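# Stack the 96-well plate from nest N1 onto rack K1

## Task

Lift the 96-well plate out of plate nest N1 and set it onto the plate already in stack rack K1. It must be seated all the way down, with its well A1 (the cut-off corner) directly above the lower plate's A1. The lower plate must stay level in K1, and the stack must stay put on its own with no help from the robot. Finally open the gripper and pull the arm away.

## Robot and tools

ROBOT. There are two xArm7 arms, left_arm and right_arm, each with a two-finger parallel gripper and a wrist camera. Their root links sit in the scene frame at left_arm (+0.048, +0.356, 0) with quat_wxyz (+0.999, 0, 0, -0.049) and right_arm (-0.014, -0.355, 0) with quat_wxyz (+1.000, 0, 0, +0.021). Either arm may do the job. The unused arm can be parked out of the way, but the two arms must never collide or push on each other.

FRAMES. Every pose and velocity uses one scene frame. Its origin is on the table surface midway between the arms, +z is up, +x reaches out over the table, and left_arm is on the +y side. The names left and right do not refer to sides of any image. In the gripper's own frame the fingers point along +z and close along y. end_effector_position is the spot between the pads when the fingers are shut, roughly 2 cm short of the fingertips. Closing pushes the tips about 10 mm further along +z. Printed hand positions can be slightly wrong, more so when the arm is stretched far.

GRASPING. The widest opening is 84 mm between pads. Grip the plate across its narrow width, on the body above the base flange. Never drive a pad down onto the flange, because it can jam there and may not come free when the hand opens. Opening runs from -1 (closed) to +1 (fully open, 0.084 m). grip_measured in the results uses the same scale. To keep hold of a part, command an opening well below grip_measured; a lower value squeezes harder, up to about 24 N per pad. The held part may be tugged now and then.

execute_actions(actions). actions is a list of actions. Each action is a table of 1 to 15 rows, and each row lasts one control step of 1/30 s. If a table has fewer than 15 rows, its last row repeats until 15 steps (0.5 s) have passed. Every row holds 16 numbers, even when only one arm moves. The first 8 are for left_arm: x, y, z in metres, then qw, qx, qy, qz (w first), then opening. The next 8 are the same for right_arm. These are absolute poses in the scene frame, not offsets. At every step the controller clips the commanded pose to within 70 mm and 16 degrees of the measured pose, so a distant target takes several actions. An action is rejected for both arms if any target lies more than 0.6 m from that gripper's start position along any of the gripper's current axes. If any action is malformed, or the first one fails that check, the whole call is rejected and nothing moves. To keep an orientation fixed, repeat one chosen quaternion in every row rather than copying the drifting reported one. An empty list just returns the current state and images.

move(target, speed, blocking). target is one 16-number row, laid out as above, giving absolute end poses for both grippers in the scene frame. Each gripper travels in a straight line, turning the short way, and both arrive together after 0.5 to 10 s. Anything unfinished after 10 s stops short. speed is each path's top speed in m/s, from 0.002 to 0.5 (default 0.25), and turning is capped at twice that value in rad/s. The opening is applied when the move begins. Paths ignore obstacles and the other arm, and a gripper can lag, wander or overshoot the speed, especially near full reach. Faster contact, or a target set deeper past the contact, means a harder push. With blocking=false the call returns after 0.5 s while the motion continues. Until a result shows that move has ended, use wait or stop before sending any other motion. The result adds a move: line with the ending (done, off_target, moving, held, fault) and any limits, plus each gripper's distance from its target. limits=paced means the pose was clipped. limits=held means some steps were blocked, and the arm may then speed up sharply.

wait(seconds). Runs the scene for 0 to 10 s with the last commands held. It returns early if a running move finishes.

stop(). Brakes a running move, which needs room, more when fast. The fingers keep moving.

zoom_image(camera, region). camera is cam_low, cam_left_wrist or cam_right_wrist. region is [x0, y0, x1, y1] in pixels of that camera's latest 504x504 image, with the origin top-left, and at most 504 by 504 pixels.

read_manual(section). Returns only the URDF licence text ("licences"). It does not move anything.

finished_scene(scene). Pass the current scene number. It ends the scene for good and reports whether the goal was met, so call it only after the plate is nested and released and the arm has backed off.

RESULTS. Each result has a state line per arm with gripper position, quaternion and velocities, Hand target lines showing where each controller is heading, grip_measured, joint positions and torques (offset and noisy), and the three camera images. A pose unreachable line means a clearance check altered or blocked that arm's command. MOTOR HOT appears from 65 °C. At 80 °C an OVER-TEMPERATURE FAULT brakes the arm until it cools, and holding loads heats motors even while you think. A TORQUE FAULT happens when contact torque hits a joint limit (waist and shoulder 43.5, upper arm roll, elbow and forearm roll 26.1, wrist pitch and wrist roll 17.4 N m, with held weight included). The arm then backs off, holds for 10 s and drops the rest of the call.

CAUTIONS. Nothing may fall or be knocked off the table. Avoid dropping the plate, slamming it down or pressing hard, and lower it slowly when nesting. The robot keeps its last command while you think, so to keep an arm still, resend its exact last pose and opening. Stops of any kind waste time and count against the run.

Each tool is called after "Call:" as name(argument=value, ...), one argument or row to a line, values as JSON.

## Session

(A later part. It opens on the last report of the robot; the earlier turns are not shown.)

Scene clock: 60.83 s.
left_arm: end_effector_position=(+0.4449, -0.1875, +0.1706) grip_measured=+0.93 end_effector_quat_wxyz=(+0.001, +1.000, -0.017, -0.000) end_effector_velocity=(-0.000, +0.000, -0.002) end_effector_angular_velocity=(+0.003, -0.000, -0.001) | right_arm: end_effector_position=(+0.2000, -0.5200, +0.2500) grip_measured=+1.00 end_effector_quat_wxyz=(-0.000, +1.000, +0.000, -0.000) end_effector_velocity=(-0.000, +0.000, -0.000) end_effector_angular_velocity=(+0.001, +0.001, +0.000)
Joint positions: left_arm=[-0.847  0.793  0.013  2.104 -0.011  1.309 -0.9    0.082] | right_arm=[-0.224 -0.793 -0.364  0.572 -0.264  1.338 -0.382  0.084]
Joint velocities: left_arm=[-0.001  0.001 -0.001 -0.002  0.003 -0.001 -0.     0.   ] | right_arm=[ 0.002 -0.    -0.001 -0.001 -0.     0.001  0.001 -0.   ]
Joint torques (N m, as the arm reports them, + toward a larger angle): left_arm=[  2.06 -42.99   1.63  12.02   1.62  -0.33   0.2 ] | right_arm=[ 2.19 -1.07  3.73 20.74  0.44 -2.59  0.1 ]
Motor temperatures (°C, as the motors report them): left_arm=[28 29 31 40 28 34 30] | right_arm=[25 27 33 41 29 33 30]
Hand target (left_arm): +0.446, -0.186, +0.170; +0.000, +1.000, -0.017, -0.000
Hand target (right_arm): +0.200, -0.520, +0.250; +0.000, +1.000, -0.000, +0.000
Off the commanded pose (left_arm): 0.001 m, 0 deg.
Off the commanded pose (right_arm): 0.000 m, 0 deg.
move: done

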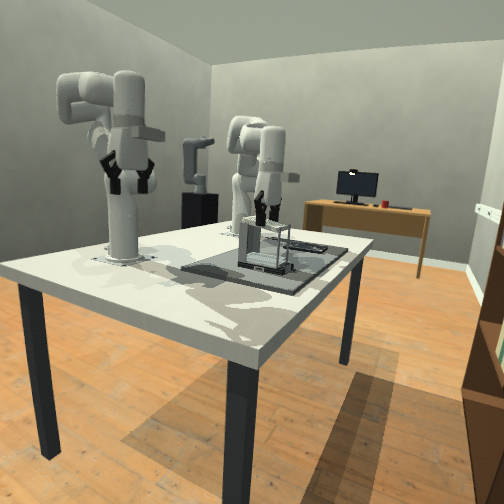

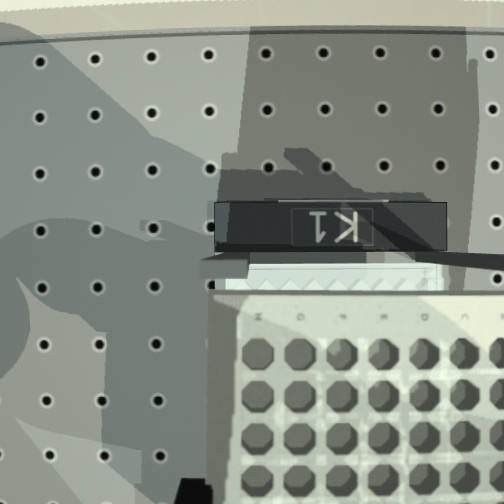

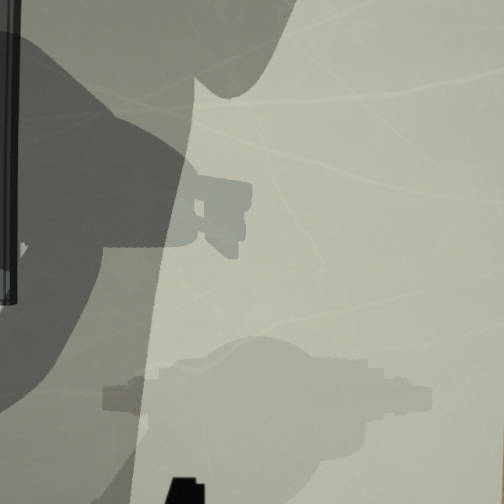

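Call:
move(
  target=[0.4455,-0.1858,0.182,0,1,-0.0166,0,0.3,0.2,-0.52,0.25,0,1,0,0,1],
  speed=0.03,
)

Call:
move(
  target=[0.447,-0.1855,0.179,0,1,-0.0166,0,0.3,0.2,-0.52,0.25,0,1,0,0,1],
  speed=0.01,
)

Call:
zoom_image(
  camera="cam_left_wrist",
  region=[170,220,504,504],
)

Call:
zoom_image(
  camera="cam_low",
  region=[235,195,300,250],
)

Scene clock: 70.97 s.
left_arm: end_effector_position=(+0.4457, -0.1854, +0.1819) grip_measured=+0.93 end_effector_quat_wxyz=(-0.000, +1.000, -0.016, +0.000) end_effector_velocity=(-0.002, -0.002, +0.001) end_effector_angular_velocity=(-0.005, +0.000, -0.002) | right_arm: end_effector_position=(+0.2000, -0.5200, +0.2500) grip_measured=+1.00 end_effector_quat_wxyz=(-0.000, +1.000, -0.000, +0.000) end_effector_velocity=(+0.001, +0.000, +0.000) end_effector_angular_velocity=(-0.001, -0.001, +0.003)
Joint positions: left_arm=[-0.847  0.788  0.016  2.128 -0.011  1.34  -0.899  0.082] | right_arm=[-0.224 -0.793 -0.364  0.572 -0.264  1.338 -0.382  0.084]
Joint velocities: left_arm=[-0.002 -0.001 -0.001  0.002 -0.003 -0.001 -0.     0.   ] | right_arm=[ 0.002 -0.     0.001 -0.    -0.    -0.001 -0.001  0.   ]
Joint torques (N m, as the arm reports them, + toward a larger angle): left_arm=[  1.06 -46.61   0.31  14.52   0.82  -1.45  -0.38] | right_arm=[ 2.28 -2.61  3.87 20.63  0.25 -2.66  0.28]
Motor temperatures (°C, as the motors report them): left_arm=[28 30 31 39 28 34 30] | right_arm=[25 27 33 42 29 33 30]
Hand target (left_arm): +0.445, -0.186, +0.182; +0.000, +1.000, -0.017, +0.000
Hand target (right_arm): +0.200, -0.520, +0.250; +0.000, +1.000, +0.000, +0.000
Off the commanded pose (left_arm): 0.000 m, 0 deg.
Off the commanded pose (right_arm): 0.000 m, 0 deg.
move: done

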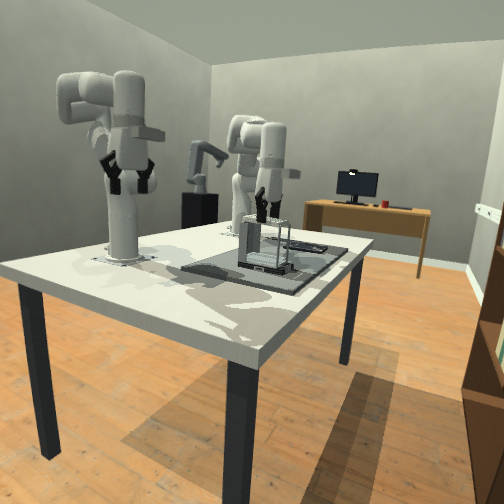

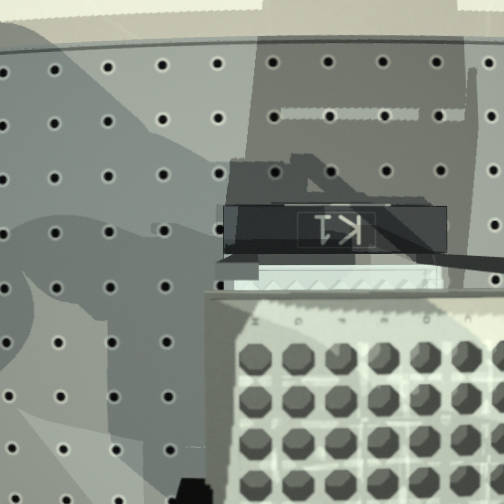

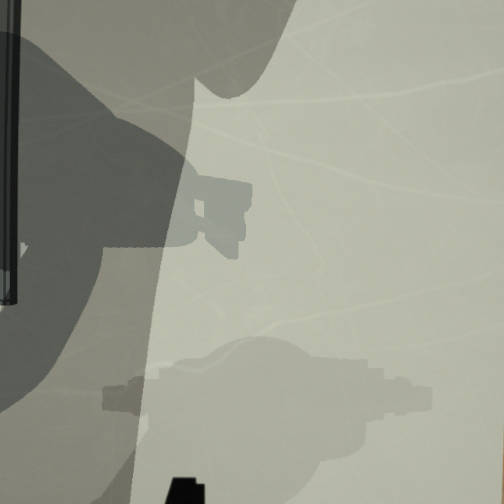

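Scene clock: 71.67 s.
left_arm: end_effector_position=(+0.4470, -0.1855, +0.1790) grip_measured=+0.93 end_effector_quat_wxyz=(-0.000, +1.000, -0.017, -0.000) end_effector_velocity=(-0.000, -0.001, -0.000) end_effector_angular_velocity=(-0.000, -0.000, -0.002) | right_arm: end_effector_position=(+0.2000, -0.5200, +0.2500) grip_measured=+1.00 end_effector_quat_wxyz=(+0.000, +1.000, +0.000, -0.000) end_effector_velocity=(+0.000, -0.000, -0.000) end_effector_angular_velocity=(+0.000, -0.000, +0.000)
Joint positions: left_arm=[-0.845  0.793  0.016  2.127 -0.012  1.335 -0.897  0.082] | right_arm=[-0.224 -0.793 -0.364  0.572 -0.264  1.338 -0.382  0.084]
Joint velocities: left_arm=[-0.001  0.001 -0.     0.     0.    -0.001  0.001  0.   ] | right_arm=[-0.001  0.    -0.    -0.     0.    -0.    -0.001  0.   ]
Joint torques (N m, as the arm reports them, + toward a larger angle): left_arm=[  0.87 -46.86   0.42  14.6    0.58  -1.42  -0.15] | right_arm=[ 1.47 -2.29  4.08 20.33  0.71 -2.49  0.4 ]
Motor temperatures (°C, as the motors report them): left_arm=[28 30 31 39 28 34 30] | right_arm=[25 27 33 42 29 33 30]
Hand target (left_arm): +0.447, -0.186, +0.179; -0.000, +1.000, -0.017, +0.000
Hand target (right_arm): +0.200, -0.520, +0.250; -0.000, +1.000, +0.000, +0.000
Off the commanded pose (left_arm): 0.000 m, 0 deg.
Off the commanded pose (right_arm): 0.000 m, 0 deg.
move: done

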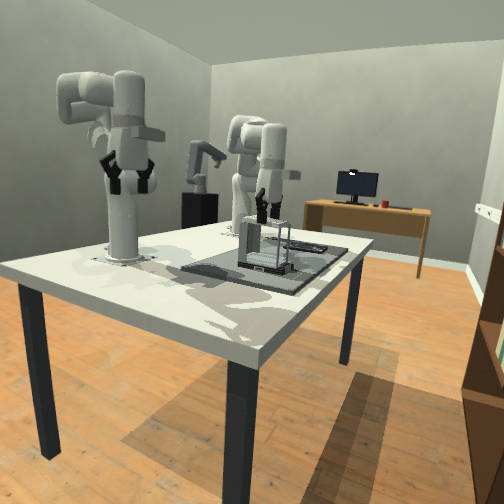

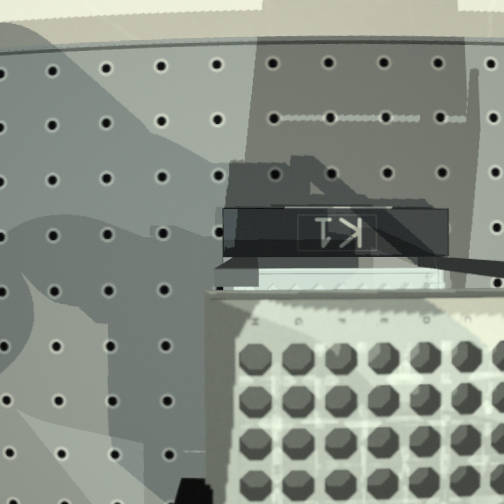

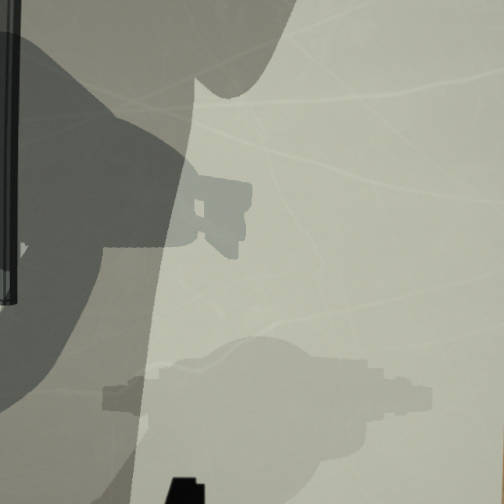

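Region (170, 220, 504, 504) of cam_left_wrist's 504x504 image, scaled by 1.509, with more detail than that image has; it fills the top 429 rows of this view, and the rest is white.

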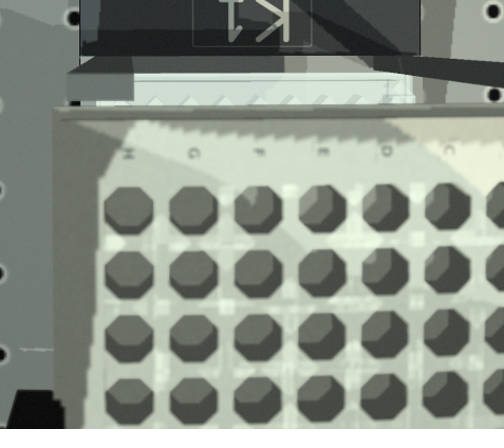

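Region (235, 195, 300, 250) of cam_low's 504x504 image, scaled by 7.754, with more detail than that image has; it fills the top 426 rows of this view, and the rest is white.

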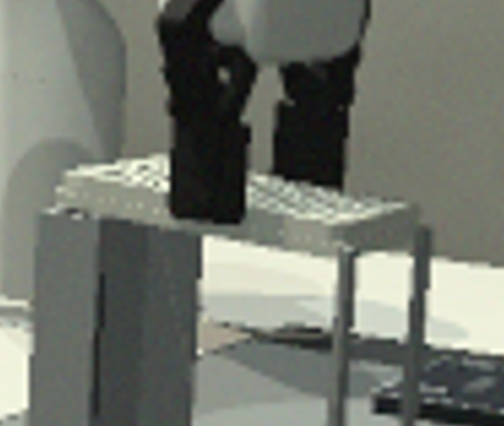

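Call:
move(
  target=[0.4467,-0.1864,0.177,0,1,-0.0166,0,0.3,0.2,-0.52,0.25,0,1,0,0,1],
  speed=0.01,
)

Call:
move(
  target=[0.4467,-0.1864,0.167,0,1,-0.0166,0,0.3,0.2,-0.52,0.25,0,1,0,0,1],
  speed=0.01,
)

Call:
zoom_image(
  camera="cam_low",
  region=[235,195,300,250],
)

Scene clock: 81.73 s.
left_arm: end_effector_position=(+0.4469, -0.1864, +0.1775) grip_measured=+0.93 end_effector_quat_wxyz=(+0.000, +1.000, -0.017, +0.000) end_effector_velocity=(-0.001, -0.001, -0.001) end_effector_angular_velocity=(-0.000, +0.002, -0.001) | right_arm: end_effector_position=(+0.2000, -0.5200, +0.2500) grip_measured=+1.00 end_effector_quat_wxyz=(+0.000, +1.000, +0.000, -0.000) end_effector_velocity=(-0.000, -0.000, -0.000) end_effector_angular_velocity=(+0.000, +0.000, -0.001)
Joint positions: left_arm=[-0.846  0.795  0.016  2.127 -0.012  1.331 -0.898  0.082] | right_arm=[-0.224 -0.793 -0.364  0.572 -0.264  1.338 -0.382  0.084]
Joint velocities: left_arm=[-0.001  0.001 -0.    -0.001 -0.001 -0.001 -0.     0.   ] | right_arm=[ 0.001 -0.    -0.001 -0.001 -0.001 -0.001  0.001  0.   ]
Joint torques (N m, as the arm reports them, + toward a larger angle): left_arm=[  0.52 -44.43   0.11  13.61   0.68  -1.49  -0.12] | right_arm=[ 1.65 -1.63  3.9  20.02  0.79 -2.42  0.11]
Motor temperatures (°C, as the motors report them): left_arm=[28 31 31 40 28 34 30] | right_arm=[25 27 33 42 29 33 30]
Hand target (left_arm): +0.447, -0.186, +0.177; +0.000, +1.000, -0.017, -0.000
Hand target (right_arm): +0.200, -0.520, +0.250; +0.000, +1.000, +0.000, +0.000
Off the commanded pose (left_arm): 0.001 m, 0 deg.
Off the commanded pose (right_arm): 0.000 m, 0 deg.
move: done

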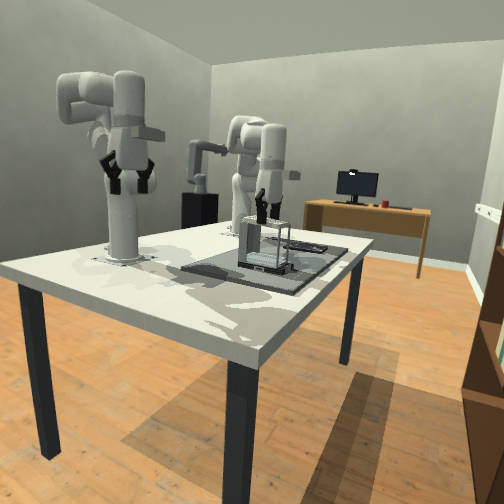

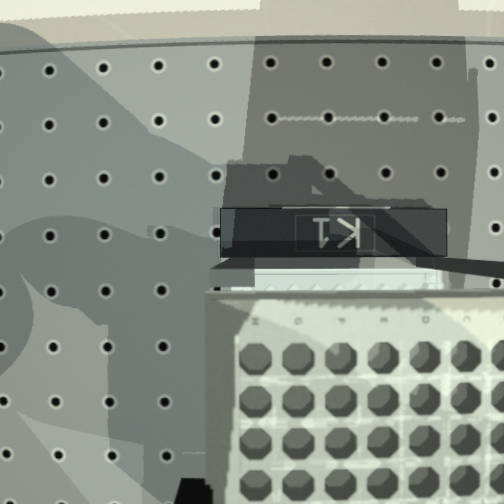

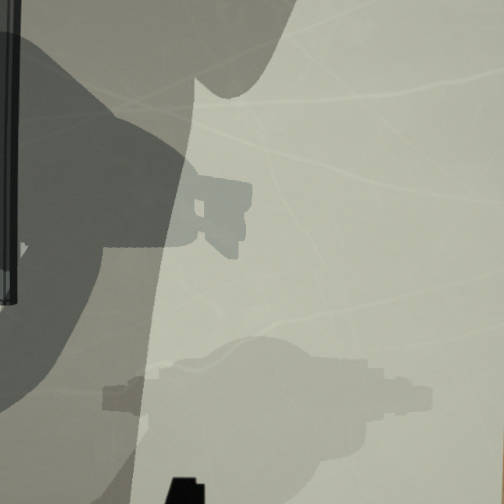

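Scene clock: 83.00 s.
left_arm: end_effector_position=(+0.4468, -0.1868, +0.1675) grip_measured=+0.93 end_effector_quat_wxyz=(+0.001, +1.000, -0.017, +0.000) end_effector_velocity=(+0.000, +0.001, -0.002) end_effector_angular_velocity=(+0.002, +0.001, +0.001) | right_arm: end_effector_position=(+0.2000, -0.5200, +0.2500) grip_measured=+1.00 end_effector_quat_wxyz=(-0.000, +1.000, -0.000, -0.000) end_effector_velocity=(+0.001, -0.000, +0.000) end_effector_angular_velocity=(-0.001, -0.002, +0.002)
Joint positions: left_arm=[-0.846  0.798  0.015  2.103 -0.011  1.304 -0.898  0.082] | right_arm=[-0.224 -0.793 -0.364  0.572 -0.264  1.338 -0.382  0.084]
Joint velocities: left_arm=[ 0.001  0.001 -0.    -0.004  0.001 -0.002  0.     0.   ] | right_arm=[ 0.    -0.     0.     0.     0.    -0.001 -0.002  0.   ]
Joint torques (N m, as the arm reports them, + toward a larger angle): left_arm=[  1.59 -42.39   1.37  11.12   1.46   0.68   0.34] | right_arm=[ 2.26 -2.51  3.97 20.6   0.57 -2.4   0.42]
Motor temperatures (°C, as the motors report them): left_arm=[28 31 31 40 28 34 30] | right_arm=[25 27 33 42 29 33 30]
Hand target (left_arm): +0.447, -0.186, +0.167; -0.000, +1.000, -0.017, -0.000
Hand target (right_arm): +0.200, -0.520, +0.250; -0.000, +1.000, +0.000, +0.000
Off the commanded pose (left_arm): 0.001 m, 0 deg.
Off the commanded pose (right_arm): 0.000 m, 0 deg.
move: done

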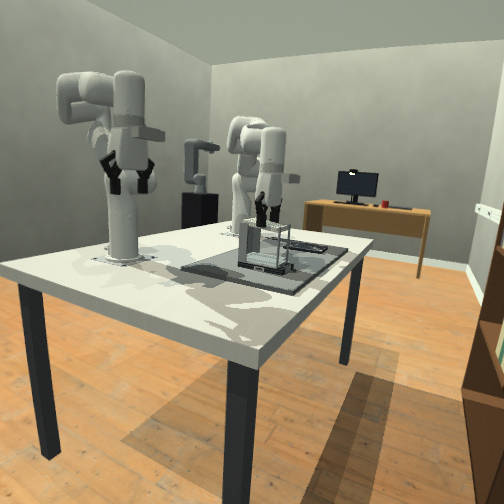

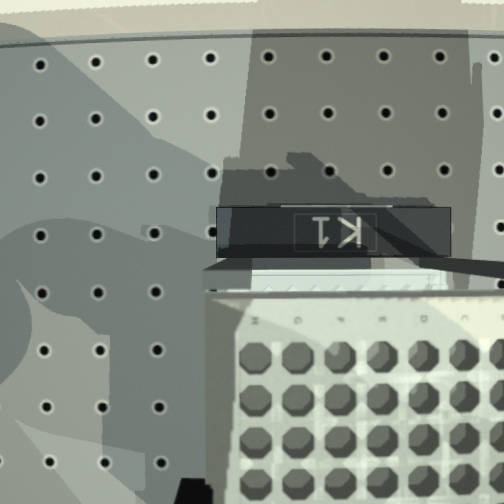

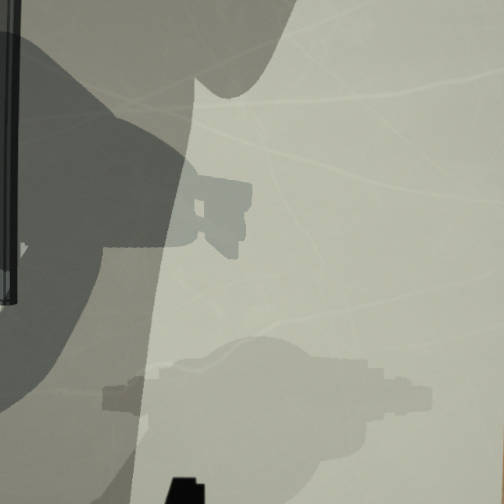

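Region (235, 195, 300, 250) of cam_low's 504x504 image, scaled by 7.754, with more detail than that image has; it fills the top 426 rows of this view, and the rest is white.

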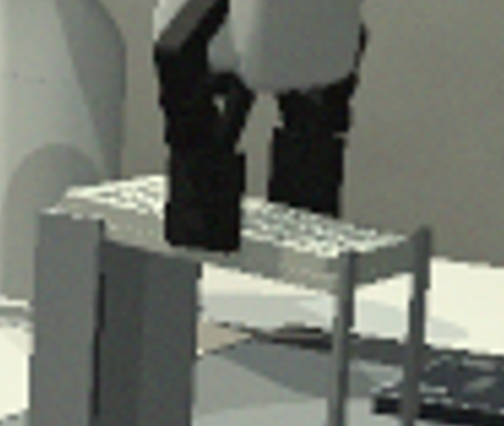

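Call:
move(
  target=[0.447,-0.1876,0.171,0,1,-0.0145,0,0.3,0.2,-0.52,0.25,0,1,0,0,1],
  speed=0.01,
)

Call:
move(
  target=[0.447,-0.1876,0.163,0,1,-0.0145,0,0.3,0.2,-0.52,0.25,0,1,0,0,1],
  speed=0.01,
)

Call:
zoom_image(
  camera="cam_low",
  region=[235,195,300,250],
)

Scene clock: 93.63 s.
left_arm: end_effector_position=(+0.4468, -0.1867, +0.1695) grip_measured=+0.93 end_effector_quat_wxyz=(-0.002, +1.000, -0.014, -0.001) end_effector_velocity=(-0.001, -0.001, +0.003) end_effector_angular_velocity=(-0.002, -0.001, -0.000) | right_arm: end_effector_position=(+0.2000, -0.5200, +0.2500) grip_measured=+1.00 end_effector_quat_wxyz=(+0.000, +1.000, -0.000, -0.000) end_effector_velocity=(+0.000, -0.000, +0.000) end_effector_angular_velocity=(-0.001, -0.000, -0.000)
Joint positions: left_arm=[-0.847  0.804  0.016  2.12  -0.012  1.32  -0.903  0.082] | right_arm=[-0.224 -0.793 -0.364  0.572 -0.264  1.338 -0.382  0.084]
Joint velocities: left_arm=[-0.002 -0.001  0.001  0.007 -0.001  0.005 -0.001 -0.   ] | right_arm=[ 0.001 -0.    -0.     0.001 -0.001  0.     0.001 -0.   ]
Joint torques (N m, as the arm reports them, + toward a larger angle): left_arm=[  2.04 -47.06   1.19  12.62   1.32   0.62   0.19] | right_arm=[ 2.28 -1.89  4.02 20.72  0.44 -2.87  0.25]
Motor temperatures (°C, as the motors report them): left_arm=[28 31 31 39 28 34 30] | right_arm=[25 27 33 42 29 33 30]
Hand target (left_arm): +0.447, -0.188, +0.171; +0.000, +1.000, -0.015, +0.000
Hand target (right_arm): +0.200, -0.520, +0.250; +0.000, +1.000, +0.000, -0.000
Off the commanded pose (left_arm): 0.002 m, 0 deg.
Off the commanded pose (right_arm): 0.000 m, 0 deg.
move: done

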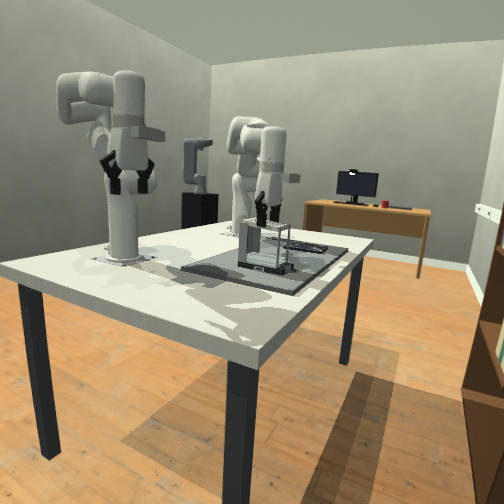

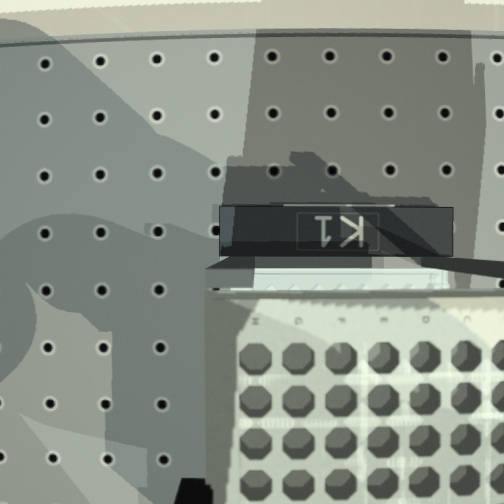

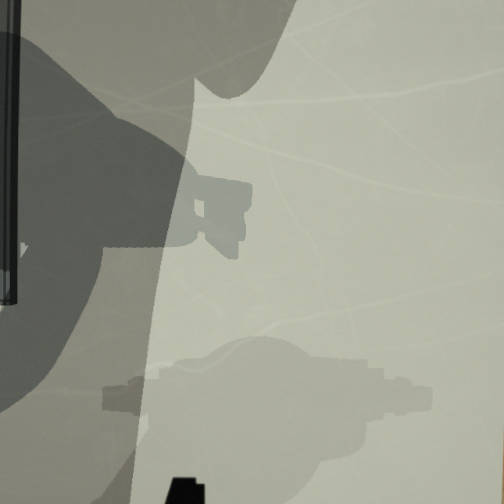

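Scene clock: 94.50 s.
left_arm: end_effector_position=(+0.4470, -0.1872, +0.1625) grip_measured=+0.93 end_effector_quat_wxyz=(-0.001, +1.000, -0.014, -0.000) end_effector_velocity=(-0.001, -0.001, -0.001) end_effector_angular_velocity=(-0.001, +0.000, -0.002) | right_arm: end_effector_position=(+0.2000, -0.5200, +0.2500) grip_measured=+1.00 end_effector_quat_wxyz=(+0.000, +1.000, -0.000, +0.000) end_effector_velocity=(+0.000, +0.000, +0.000) end_effector_angular_velocity=(+0.001, -0.000, -0.003)
Joint positions: left_arm=[-0.847  0.806  0.017  2.103 -0.012  1.299 -0.903  0.082] | right_arm=[-0.224 -0.793 -0.364  0.572 -0.264  1.338 -0.382  0.084]
Joint velocities: left_arm=[-0.002 -0.001  0.    -0.004 -0.001 -0.004  0.     0.   ] | right_arm=[ 0.     0.    -0.     0.     0.     0.001  0.003  0.   ]
Joint torques (N m, as the arm reports them, + toward a larger angle): left_arm=[  0.66 -46.02   0.5   13.67   0.82  -0.89  -0.14] | right_arm=[ 1.35 -0.96  3.94 20.12  0.99 -2.77  0.36]
Motor temperatures (°C, as the motors report them): left_arm=[28 31 31 39 28 34 30] | right_arm=[25 27 33 42 29 33 30]
Hand target (left_arm): +0.447, -0.188, +0.163; -0.000, +1.000, -0.014, -0.000
Hand target (right_arm): +0.200, -0.520, +0.250; +0.000, +1.000, +0.000, -0.000
Off the commanded pose (left_arm): 0.001 m, 0 deg.
Off the commanded pose (right_arm): 0.000 m, 0 deg.
move: done

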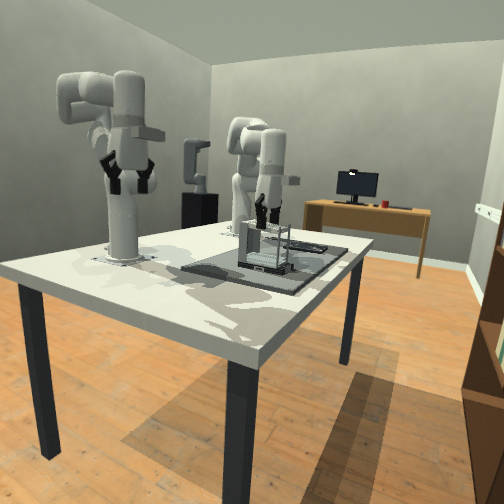

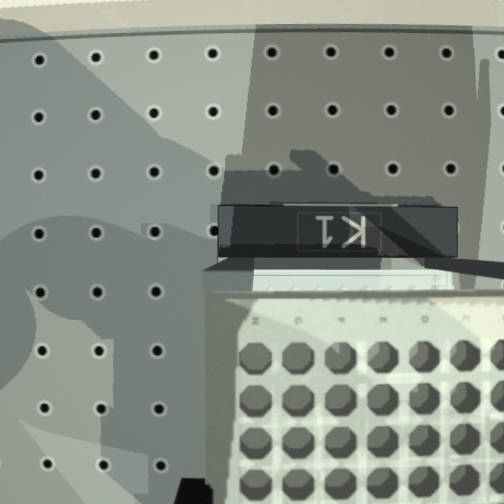

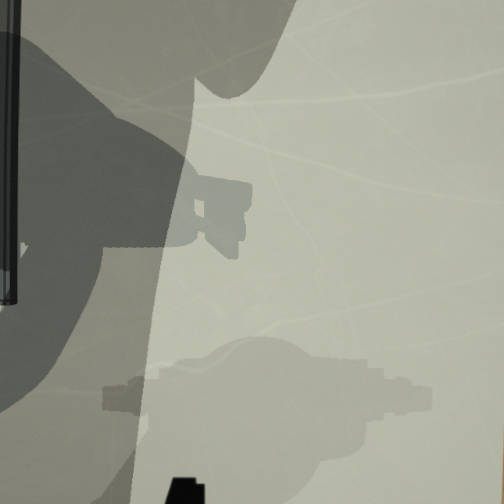

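Region (235, 195, 300, 250) of cam_low's 504x504 image, scaled by 7.754, with more detail than that image has; it fills the top 426 rows of this view, and the rest is white.

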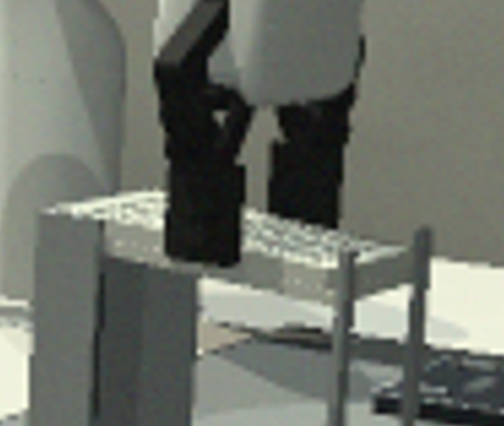

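In and nearly free. Continue down.

Call:
move(
  target=[0.447,-0.188,0.125,0,1,-0.0145,0,0.3,0.2,-0.52,0.25,0,1,0,0,1],
  speed=0.03,
)

Call:
move(
  target=[0.447,-0.188,0.085,0,1,-0.0145,0,0.3,0.2,-0.52,0.25,0,1,0,0,1],
  speed=0.03,
)

Call:
zoom_image(
  camera="cam_low",
  region=[230,215,305,280],
)

Scene clock: 101.27 s.
left_arm: end_effector_position=(+0.4472, -0.1881, +0.1251) grip_measured=+0.93 end_effector_quat_wxyz=(-0.000, +1.000, -0.014, +0.000) end_effector_velocity=(+0.000, -0.001, +0.000) end_effector_angular_velocity=(-0.003, -0.002, -0.001) | right_arm: end_effector_position=(+0.2000, -0.5200, +0.2500) grip_measured=+1.00 end_effector_quat_wxyz=(+0.000, +1.000, -0.000, +0.000) end_effector_velocity=(+0.000, -0.000, +0.000) end_effector_angular_velocity=(+0.000, -0.001, -0.001)
Joint positions: left_arm=[-0.848  0.828  0.016  2.033 -0.013  1.205 -0.903  0.082] | right_arm=[-0.224 -0.793 -0.364  0.572 -0.264  1.338 -0.382  0.084]
Joint velocities: left_arm=[-0.001 -0.001 -0.    -0.    -0.    -0.003  0.    -0.   ] | right_arm=[-0.    -0.    -0.     0.001  0.001 -0.     0.001 -0.   ]
Joint torques (N m, as the arm reports them, + toward a larger angle): left_arm=[  0.34 -47.25  -0.28  14.26   0.43  -1.47  -0.17] | right_arm=[ 1.78 -1.71  3.74 20.68  1.07 -2.48  0.54]
Motor temperatures (°C, as the motors report them): left_arm=[28 31 31 40 28 34 30] | right_arm=[25 27 33 42 29 33 30]
Hand target (left_arm): +0.447, -0.188, +0.125; -0.000, +1.000, -0.014, -0.000
Hand target (right_arm): +0.200, -0.520, +0.250; +0.000, +1.000, -0.000, -0.000
Off the commanded pose (left_arm): 0.000 m, 0 deg.
Off the commanded pose (right_arm): 0.000 m, 0 deg.
move: done

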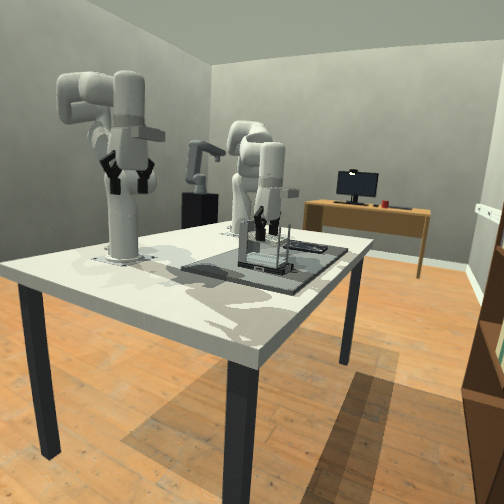

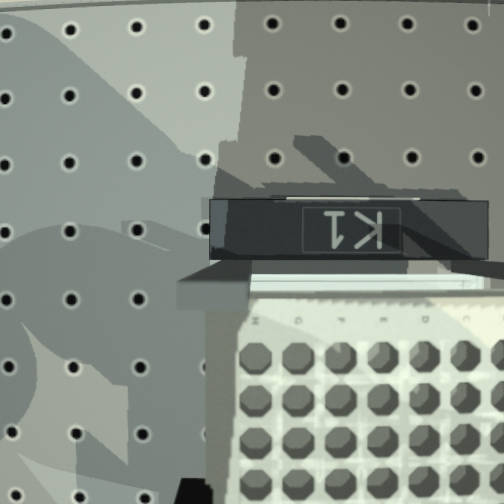

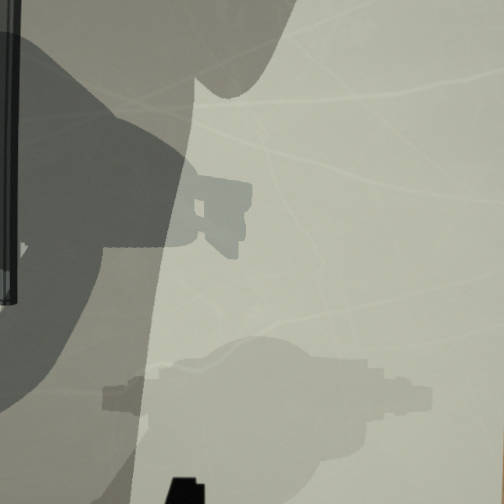

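Scene clock: 102.90 s.
left_arm: end_effector_position=(+0.4472, -0.1881, +0.0851) grip_measured=+0.93 end_effector_quat_wxyz=(-0.000, +1.000, -0.014, +0.000) end_effector_velocity=(+0.000, +0.001, -0.001) end_effector_angular_velocity=(+0.001, +0.002, +0.002) | right_arm: end_effector_position=(+0.2000, -0.5200, +0.2500) grip_measured=+1.00 end_effector_quat_wxyz=(-0.000, +1.000, -0.000, -0.000) end_effector_velocity=(-0.000, -0.000, -0.000) end_effector_angular_velocity=(+0.001, -0.000, +0.001)
Joint positions: left_arm=[-0.848  0.865  0.016  1.982 -0.013  1.117 -0.902  0.082] | right_arm=[-0.224 -0.793 -0.364  0.572 -0.264  1.338 -0.382  0.084]
Joint velocities: left_arm=[ 0.002  0.001 -0.    -0.003 -0.001 -0.001  0.    -0.   ] | right_arm=[-0.    -0.    -0.001 -0.     0.     0.    -0.002 -0.   ]
Joint torques (N m, as the arm reports them, + toward a larger angle): left_arm=[ -0.2  -46.93  -0.58  13.72   0.38  -1.37  -0.35] | right_arm=[ 2.72 -1.63  3.76 20.68  0.7  -2.56  0.12]
Motor temperatures (°C, as the motors report them): left_arm=[28 31 31 40 28 34 30] | right_arm=[25 27 33 42 29 33 30]
Hand target (left_arm): +0.447, -0.188, +0.085; -0.000, +1.000, -0.014, +0.000
Hand target (right_arm): +0.200, -0.520, +0.250; +0.000, +1.000, -0.000, -0.000
Off the commanded pose (left_arm): 0.000 m, 0 deg.
Off the commanded pose (right_arm): 0.000 m, 0 deg.
move: done

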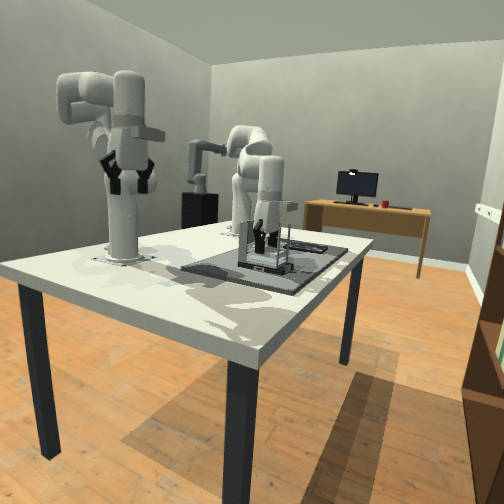

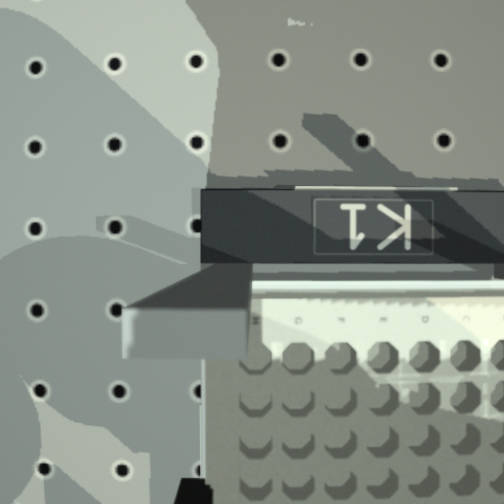

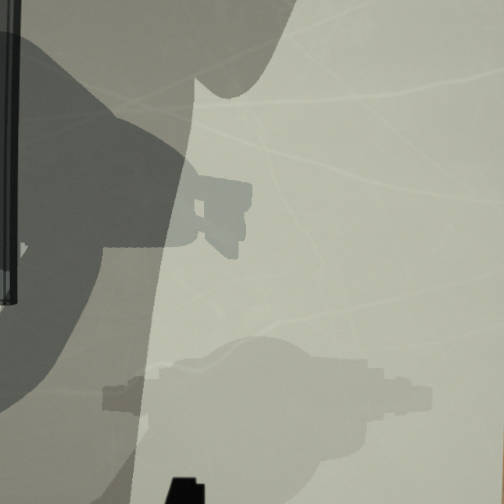

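Region (230, 215, 305, 280) of cam_low's 504x504 image, scaled by 6.720, with more detail than that image has; it fills the top 437 rows of this view, and the rest is white.

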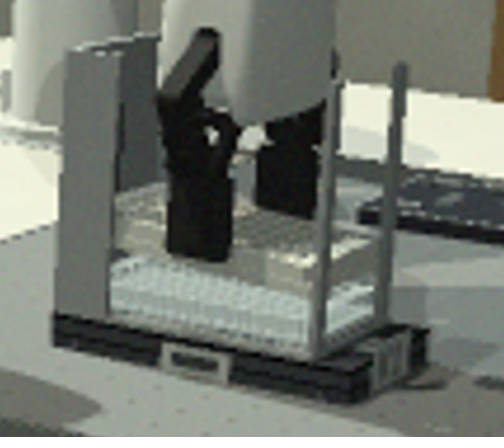

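Call:
move(
  target=[0.447,-0.1873,0.067,0,1,-0.0145,0,0.3,0.2,-0.52,0.25,0,1,0,0,1],
  speed=0.015,
)

Call:
zoom_image(
  camera="cam_low",
  region=[230,215,305,280],
)

Scene clock: 108.80 s.
left_arm: end_effector_position=(+0.4467, -0.1879, +0.0681) grip_measured=+0.93 end_effector_quat_wxyz=(+0.001, +1.000, -0.015, +0.000) end_effector_velocity=(+0.001, +0.001, -0.001) end_effector_angular_velocity=(-0.001, -0.001, +0.001) | right_arm: end_effector_position=(+0.2000, -0.5200, +0.2500) grip_measured=+1.00 end_effector_quat_wxyz=(-0.000, +1.000, +0.000, -0.000) end_effector_velocity=(-0.000, -0.000, +0.000) end_effector_angular_velocity=(+0.000, -0.001, -0.002)
Joint positions: left_arm=[-0.848  0.882  0.015  1.962 -0.014  1.079 -0.902  0.082] | right_arm=[-0.224 -0.793 -0.364  0.572 -0.264  1.338 -0.382  0.084]
Joint velocities: left_arm=[ 0.002  0.001 -0.001 -0.001  0.001 -0.004  0.     0.   ] | right_arm=[-0.002 -0.    -0.     0.     0.    -0.    -0.    -0.   ]
Joint torques (N m, as the arm reports them, + toward a larger angle): left_arm=[  0.88 -38.74   0.18  11.14   0.66  -1.5    0.1 ] | right_arm=[ 1.72 -2.25  3.83 20.57  0.92 -2.54  0.55]
Motor temperatures (°C, as the motors report them): left_arm=[28 31 31 40 28 34 30] | right_arm=[25 27 33 42 29 33 30]
Hand target (left_arm): +0.447, -0.187, +0.067; -0.000, +1.000, -0.014, +0.000
Hand target (right_arm): +0.200, -0.520, +0.250; -0.000, +1.000, -0.000, +0.000
Off the commanded pose (left_arm): 0.001 m, 0 deg.
Off the commanded pose (right_arm): 0.000 m, 0 deg.
move: done

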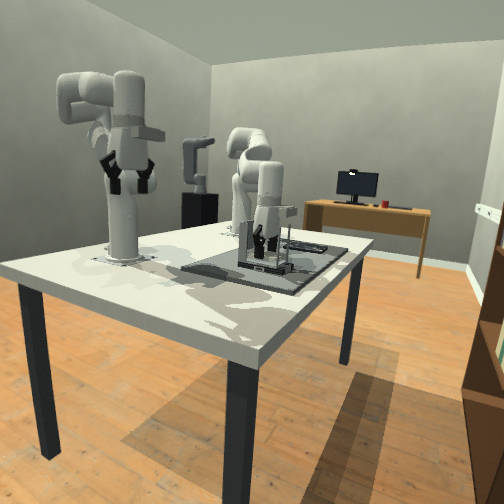

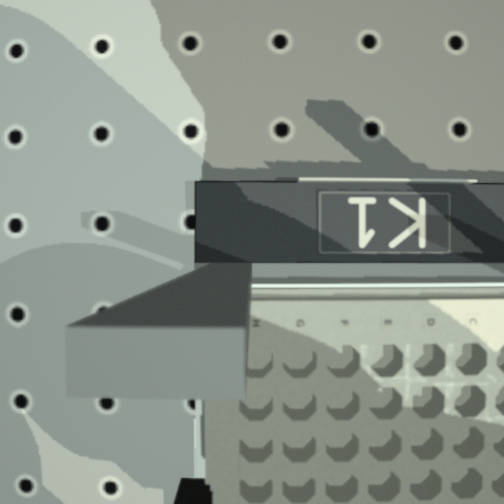

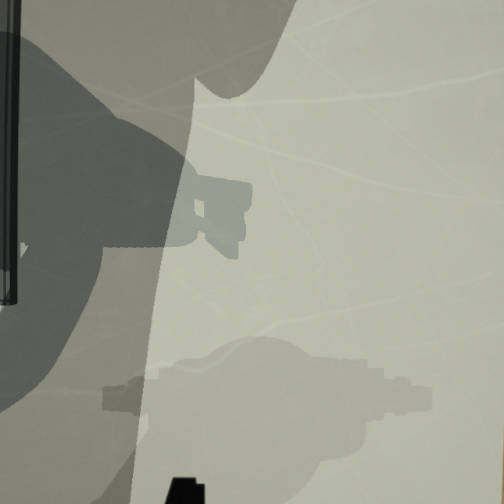

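Region (230, 215, 305, 280) of cam_low's 504x504 image, scaled by 6.720, with more detail than that image has; it fills the top 437 rows of this view, and the rest is white.

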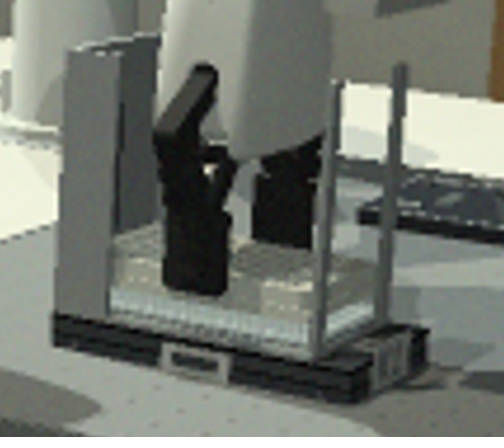

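Call:
move(
  target=[0.4468,-0.1878,0.068,0,1,-0.0145,0,1,0.2,-0.52,0.25,0,1,0,0,1],
)

Call:
move(
  target=[0.4468,-0.1878,0.095,0,1,-0.0145,0,1,0.2,-0.52,0.25,0,1,0,0,1],
  speed=0.05,
)

Call:
zoom_image(
  camera="cam_low",
  region=[232,235,297,280],
)

Scene clock: 115.67 s.
left_arm: end_effector_position=(+0.4469, -0.1868, +0.0662) grip_measured=+1.00 end_effector_quat_wxyz=(-0.001, +1.000, -0.014, -0.001) end_effector_velocity=(-0.000, -0.001, +0.003) end_effector_angular_velocity=(-0.003, -0.000, -0.001) | right_arm: end_effector_position=(+0.2000, -0.5200, +0.2500) grip_measured=+1.00 end_effector_quat_wxyz=(+0.000, +1.000, +0.000, +0.000) end_effector_velocity=(-0.000, -0.000, -0.000) end_effector_angular_velocity=(-0.001, +0.002, +0.000)
Joint positions: left_arm=[-0.848  0.885  0.016  1.962 -0.014  1.08  -0.902  0.084] | right_arm=[-0.224 -0.793 -0.364  0.572 -0.264  1.338 -0.382  0.084]
Joint velocities: left_arm=[-0.001 -0.004 -0.001  0.001 -0.001  0.002  0.     0.   ] | right_arm=[-0.001  0.     0.001 -0.001 -0.001  0.     0.     0.   ]
Joint torques (N m, as the arm reports them, + toward a larger angle): left_arm=[  1.35 -45.13   0.92  11.74   1.08  -0.15  -0.06] | right_arm=[ 1.51 -0.95  4.2  21.09  0.62 -2.75  0.12]
Motor temperatures (°C, as the motors report them): left_arm=[28 31 31 39 28 34 30] | right_arm=[25 27 33 42 29 33 30]
Hand target (left_arm): +0.447, -0.188, +0.068; +0.000, +1.000, -0.014, +0.000
Hand target (right_arm): +0.200, -0.520, +0.250; +0.000, +1.000, -0.000, +0.000
Off the commanded pose (left_arm): 0.002 m, 0 deg.
Off the commanded pose (right_arm): 0.000 m, 0 deg.
move: done

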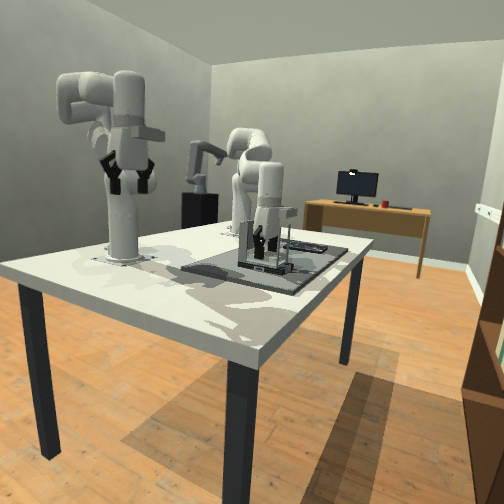

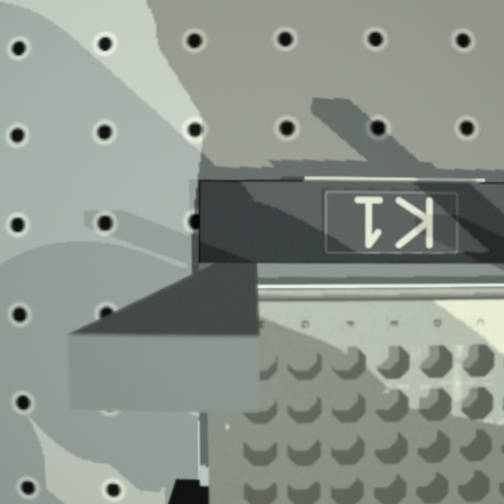

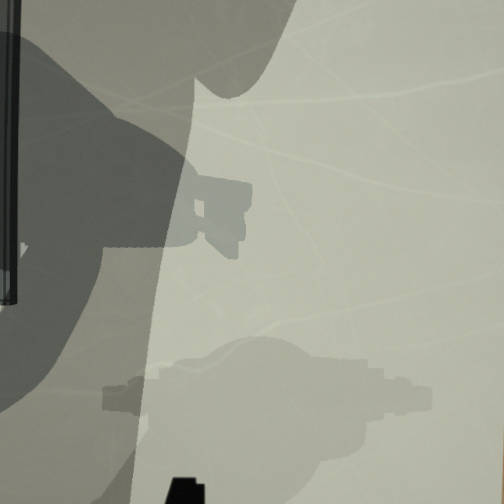

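Scene clock: 116.57 s.
left_arm: end_effector_position=(+0.4466, -0.1875, +0.0945) grip_measured=+1.00 end_effector_quat_wxyz=(-0.000, +1.000, -0.014, -0.000) end_effector_velocity=(-0.001, +0.001, -0.001) end_effector_angular_velocity=(+0.004, +0.004, +0.001) | right_arm: end_effector_position=(+0.2000, -0.5200, +0.2500) grip_measured=+1.00 end_effector_quat_wxyz=(+0.000, +1.000, +0.000, +0.000) end_effector_velocity=(-0.000, -0.000, +0.000) end_effector_angular_velocity=(-0.001, +0.000, -0.000)
Joint positions: left_arm=[-0.849  0.852  0.016  1.986 -0.014  1.136 -0.902  0.084] | right_arm=[-0.224 -0.793 -0.364  0.572 -0.264  1.338 -0.382  0.084]
Joint velocities: left_arm=[-0.     0.001  0.    -0.001 -0.001  0.003 -0.    -0.   ] | right_arm=[-0.001 -0.     0.     0.    -0.001  0.    -0.001  0.   ]
Joint torques (N m, as the arm reports them, + toward a larger angle): left_arm=[  0.93 -47.64   0.43  14.11   0.86  -1.53  -0.14] | right_arm=[ 1.48 -2.06  4.22 20.74  0.65 -2.62  0.14]
Motor temperatures (°C, as the motors report them): left_arm=[28 31 31 39 28 34 30] | right_arm=[25 27 33 42 29 33 30]
Hand target (left_arm): +0.447, -0.188, +0.095; +0.000, +1.000, -0.015, -0.000
Hand target (right_arm): +0.200, -0.520, +0.250; +0.000, +1.000, -0.000, +0.000
Off the commanded pose (left_arm): 0.001 m, 0 deg.
Off the commanded pose (right_arm): 0.000 m, 0 deg.
move: done

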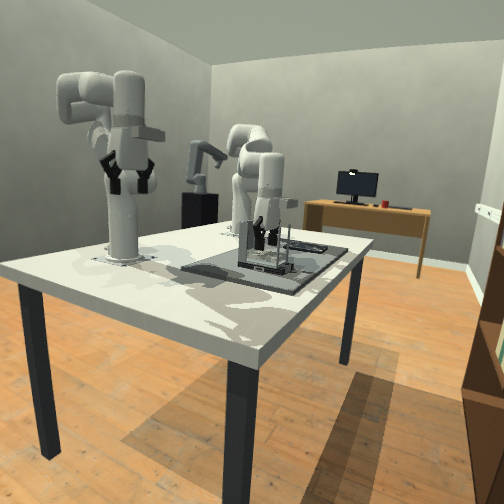

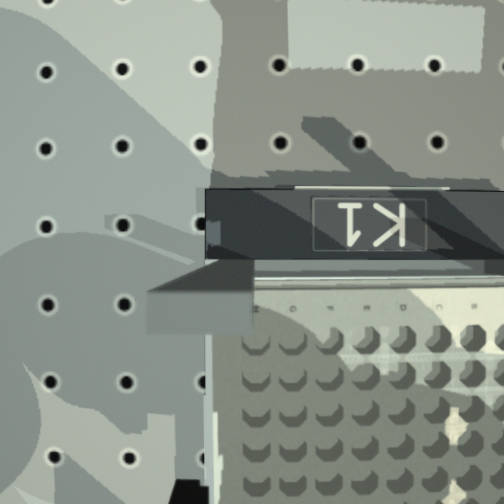

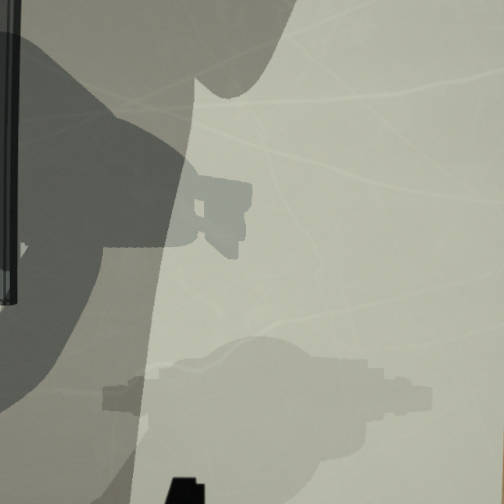

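Region (232, 235, 297, 280) of cam_low's 504x504 image, scaled by 7.754, with more detail than that image has; it fills the top 349 rows of this view, and the rest is white.

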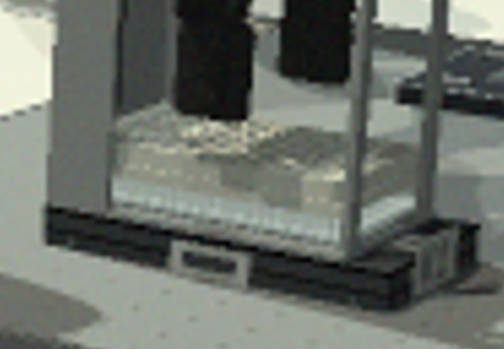

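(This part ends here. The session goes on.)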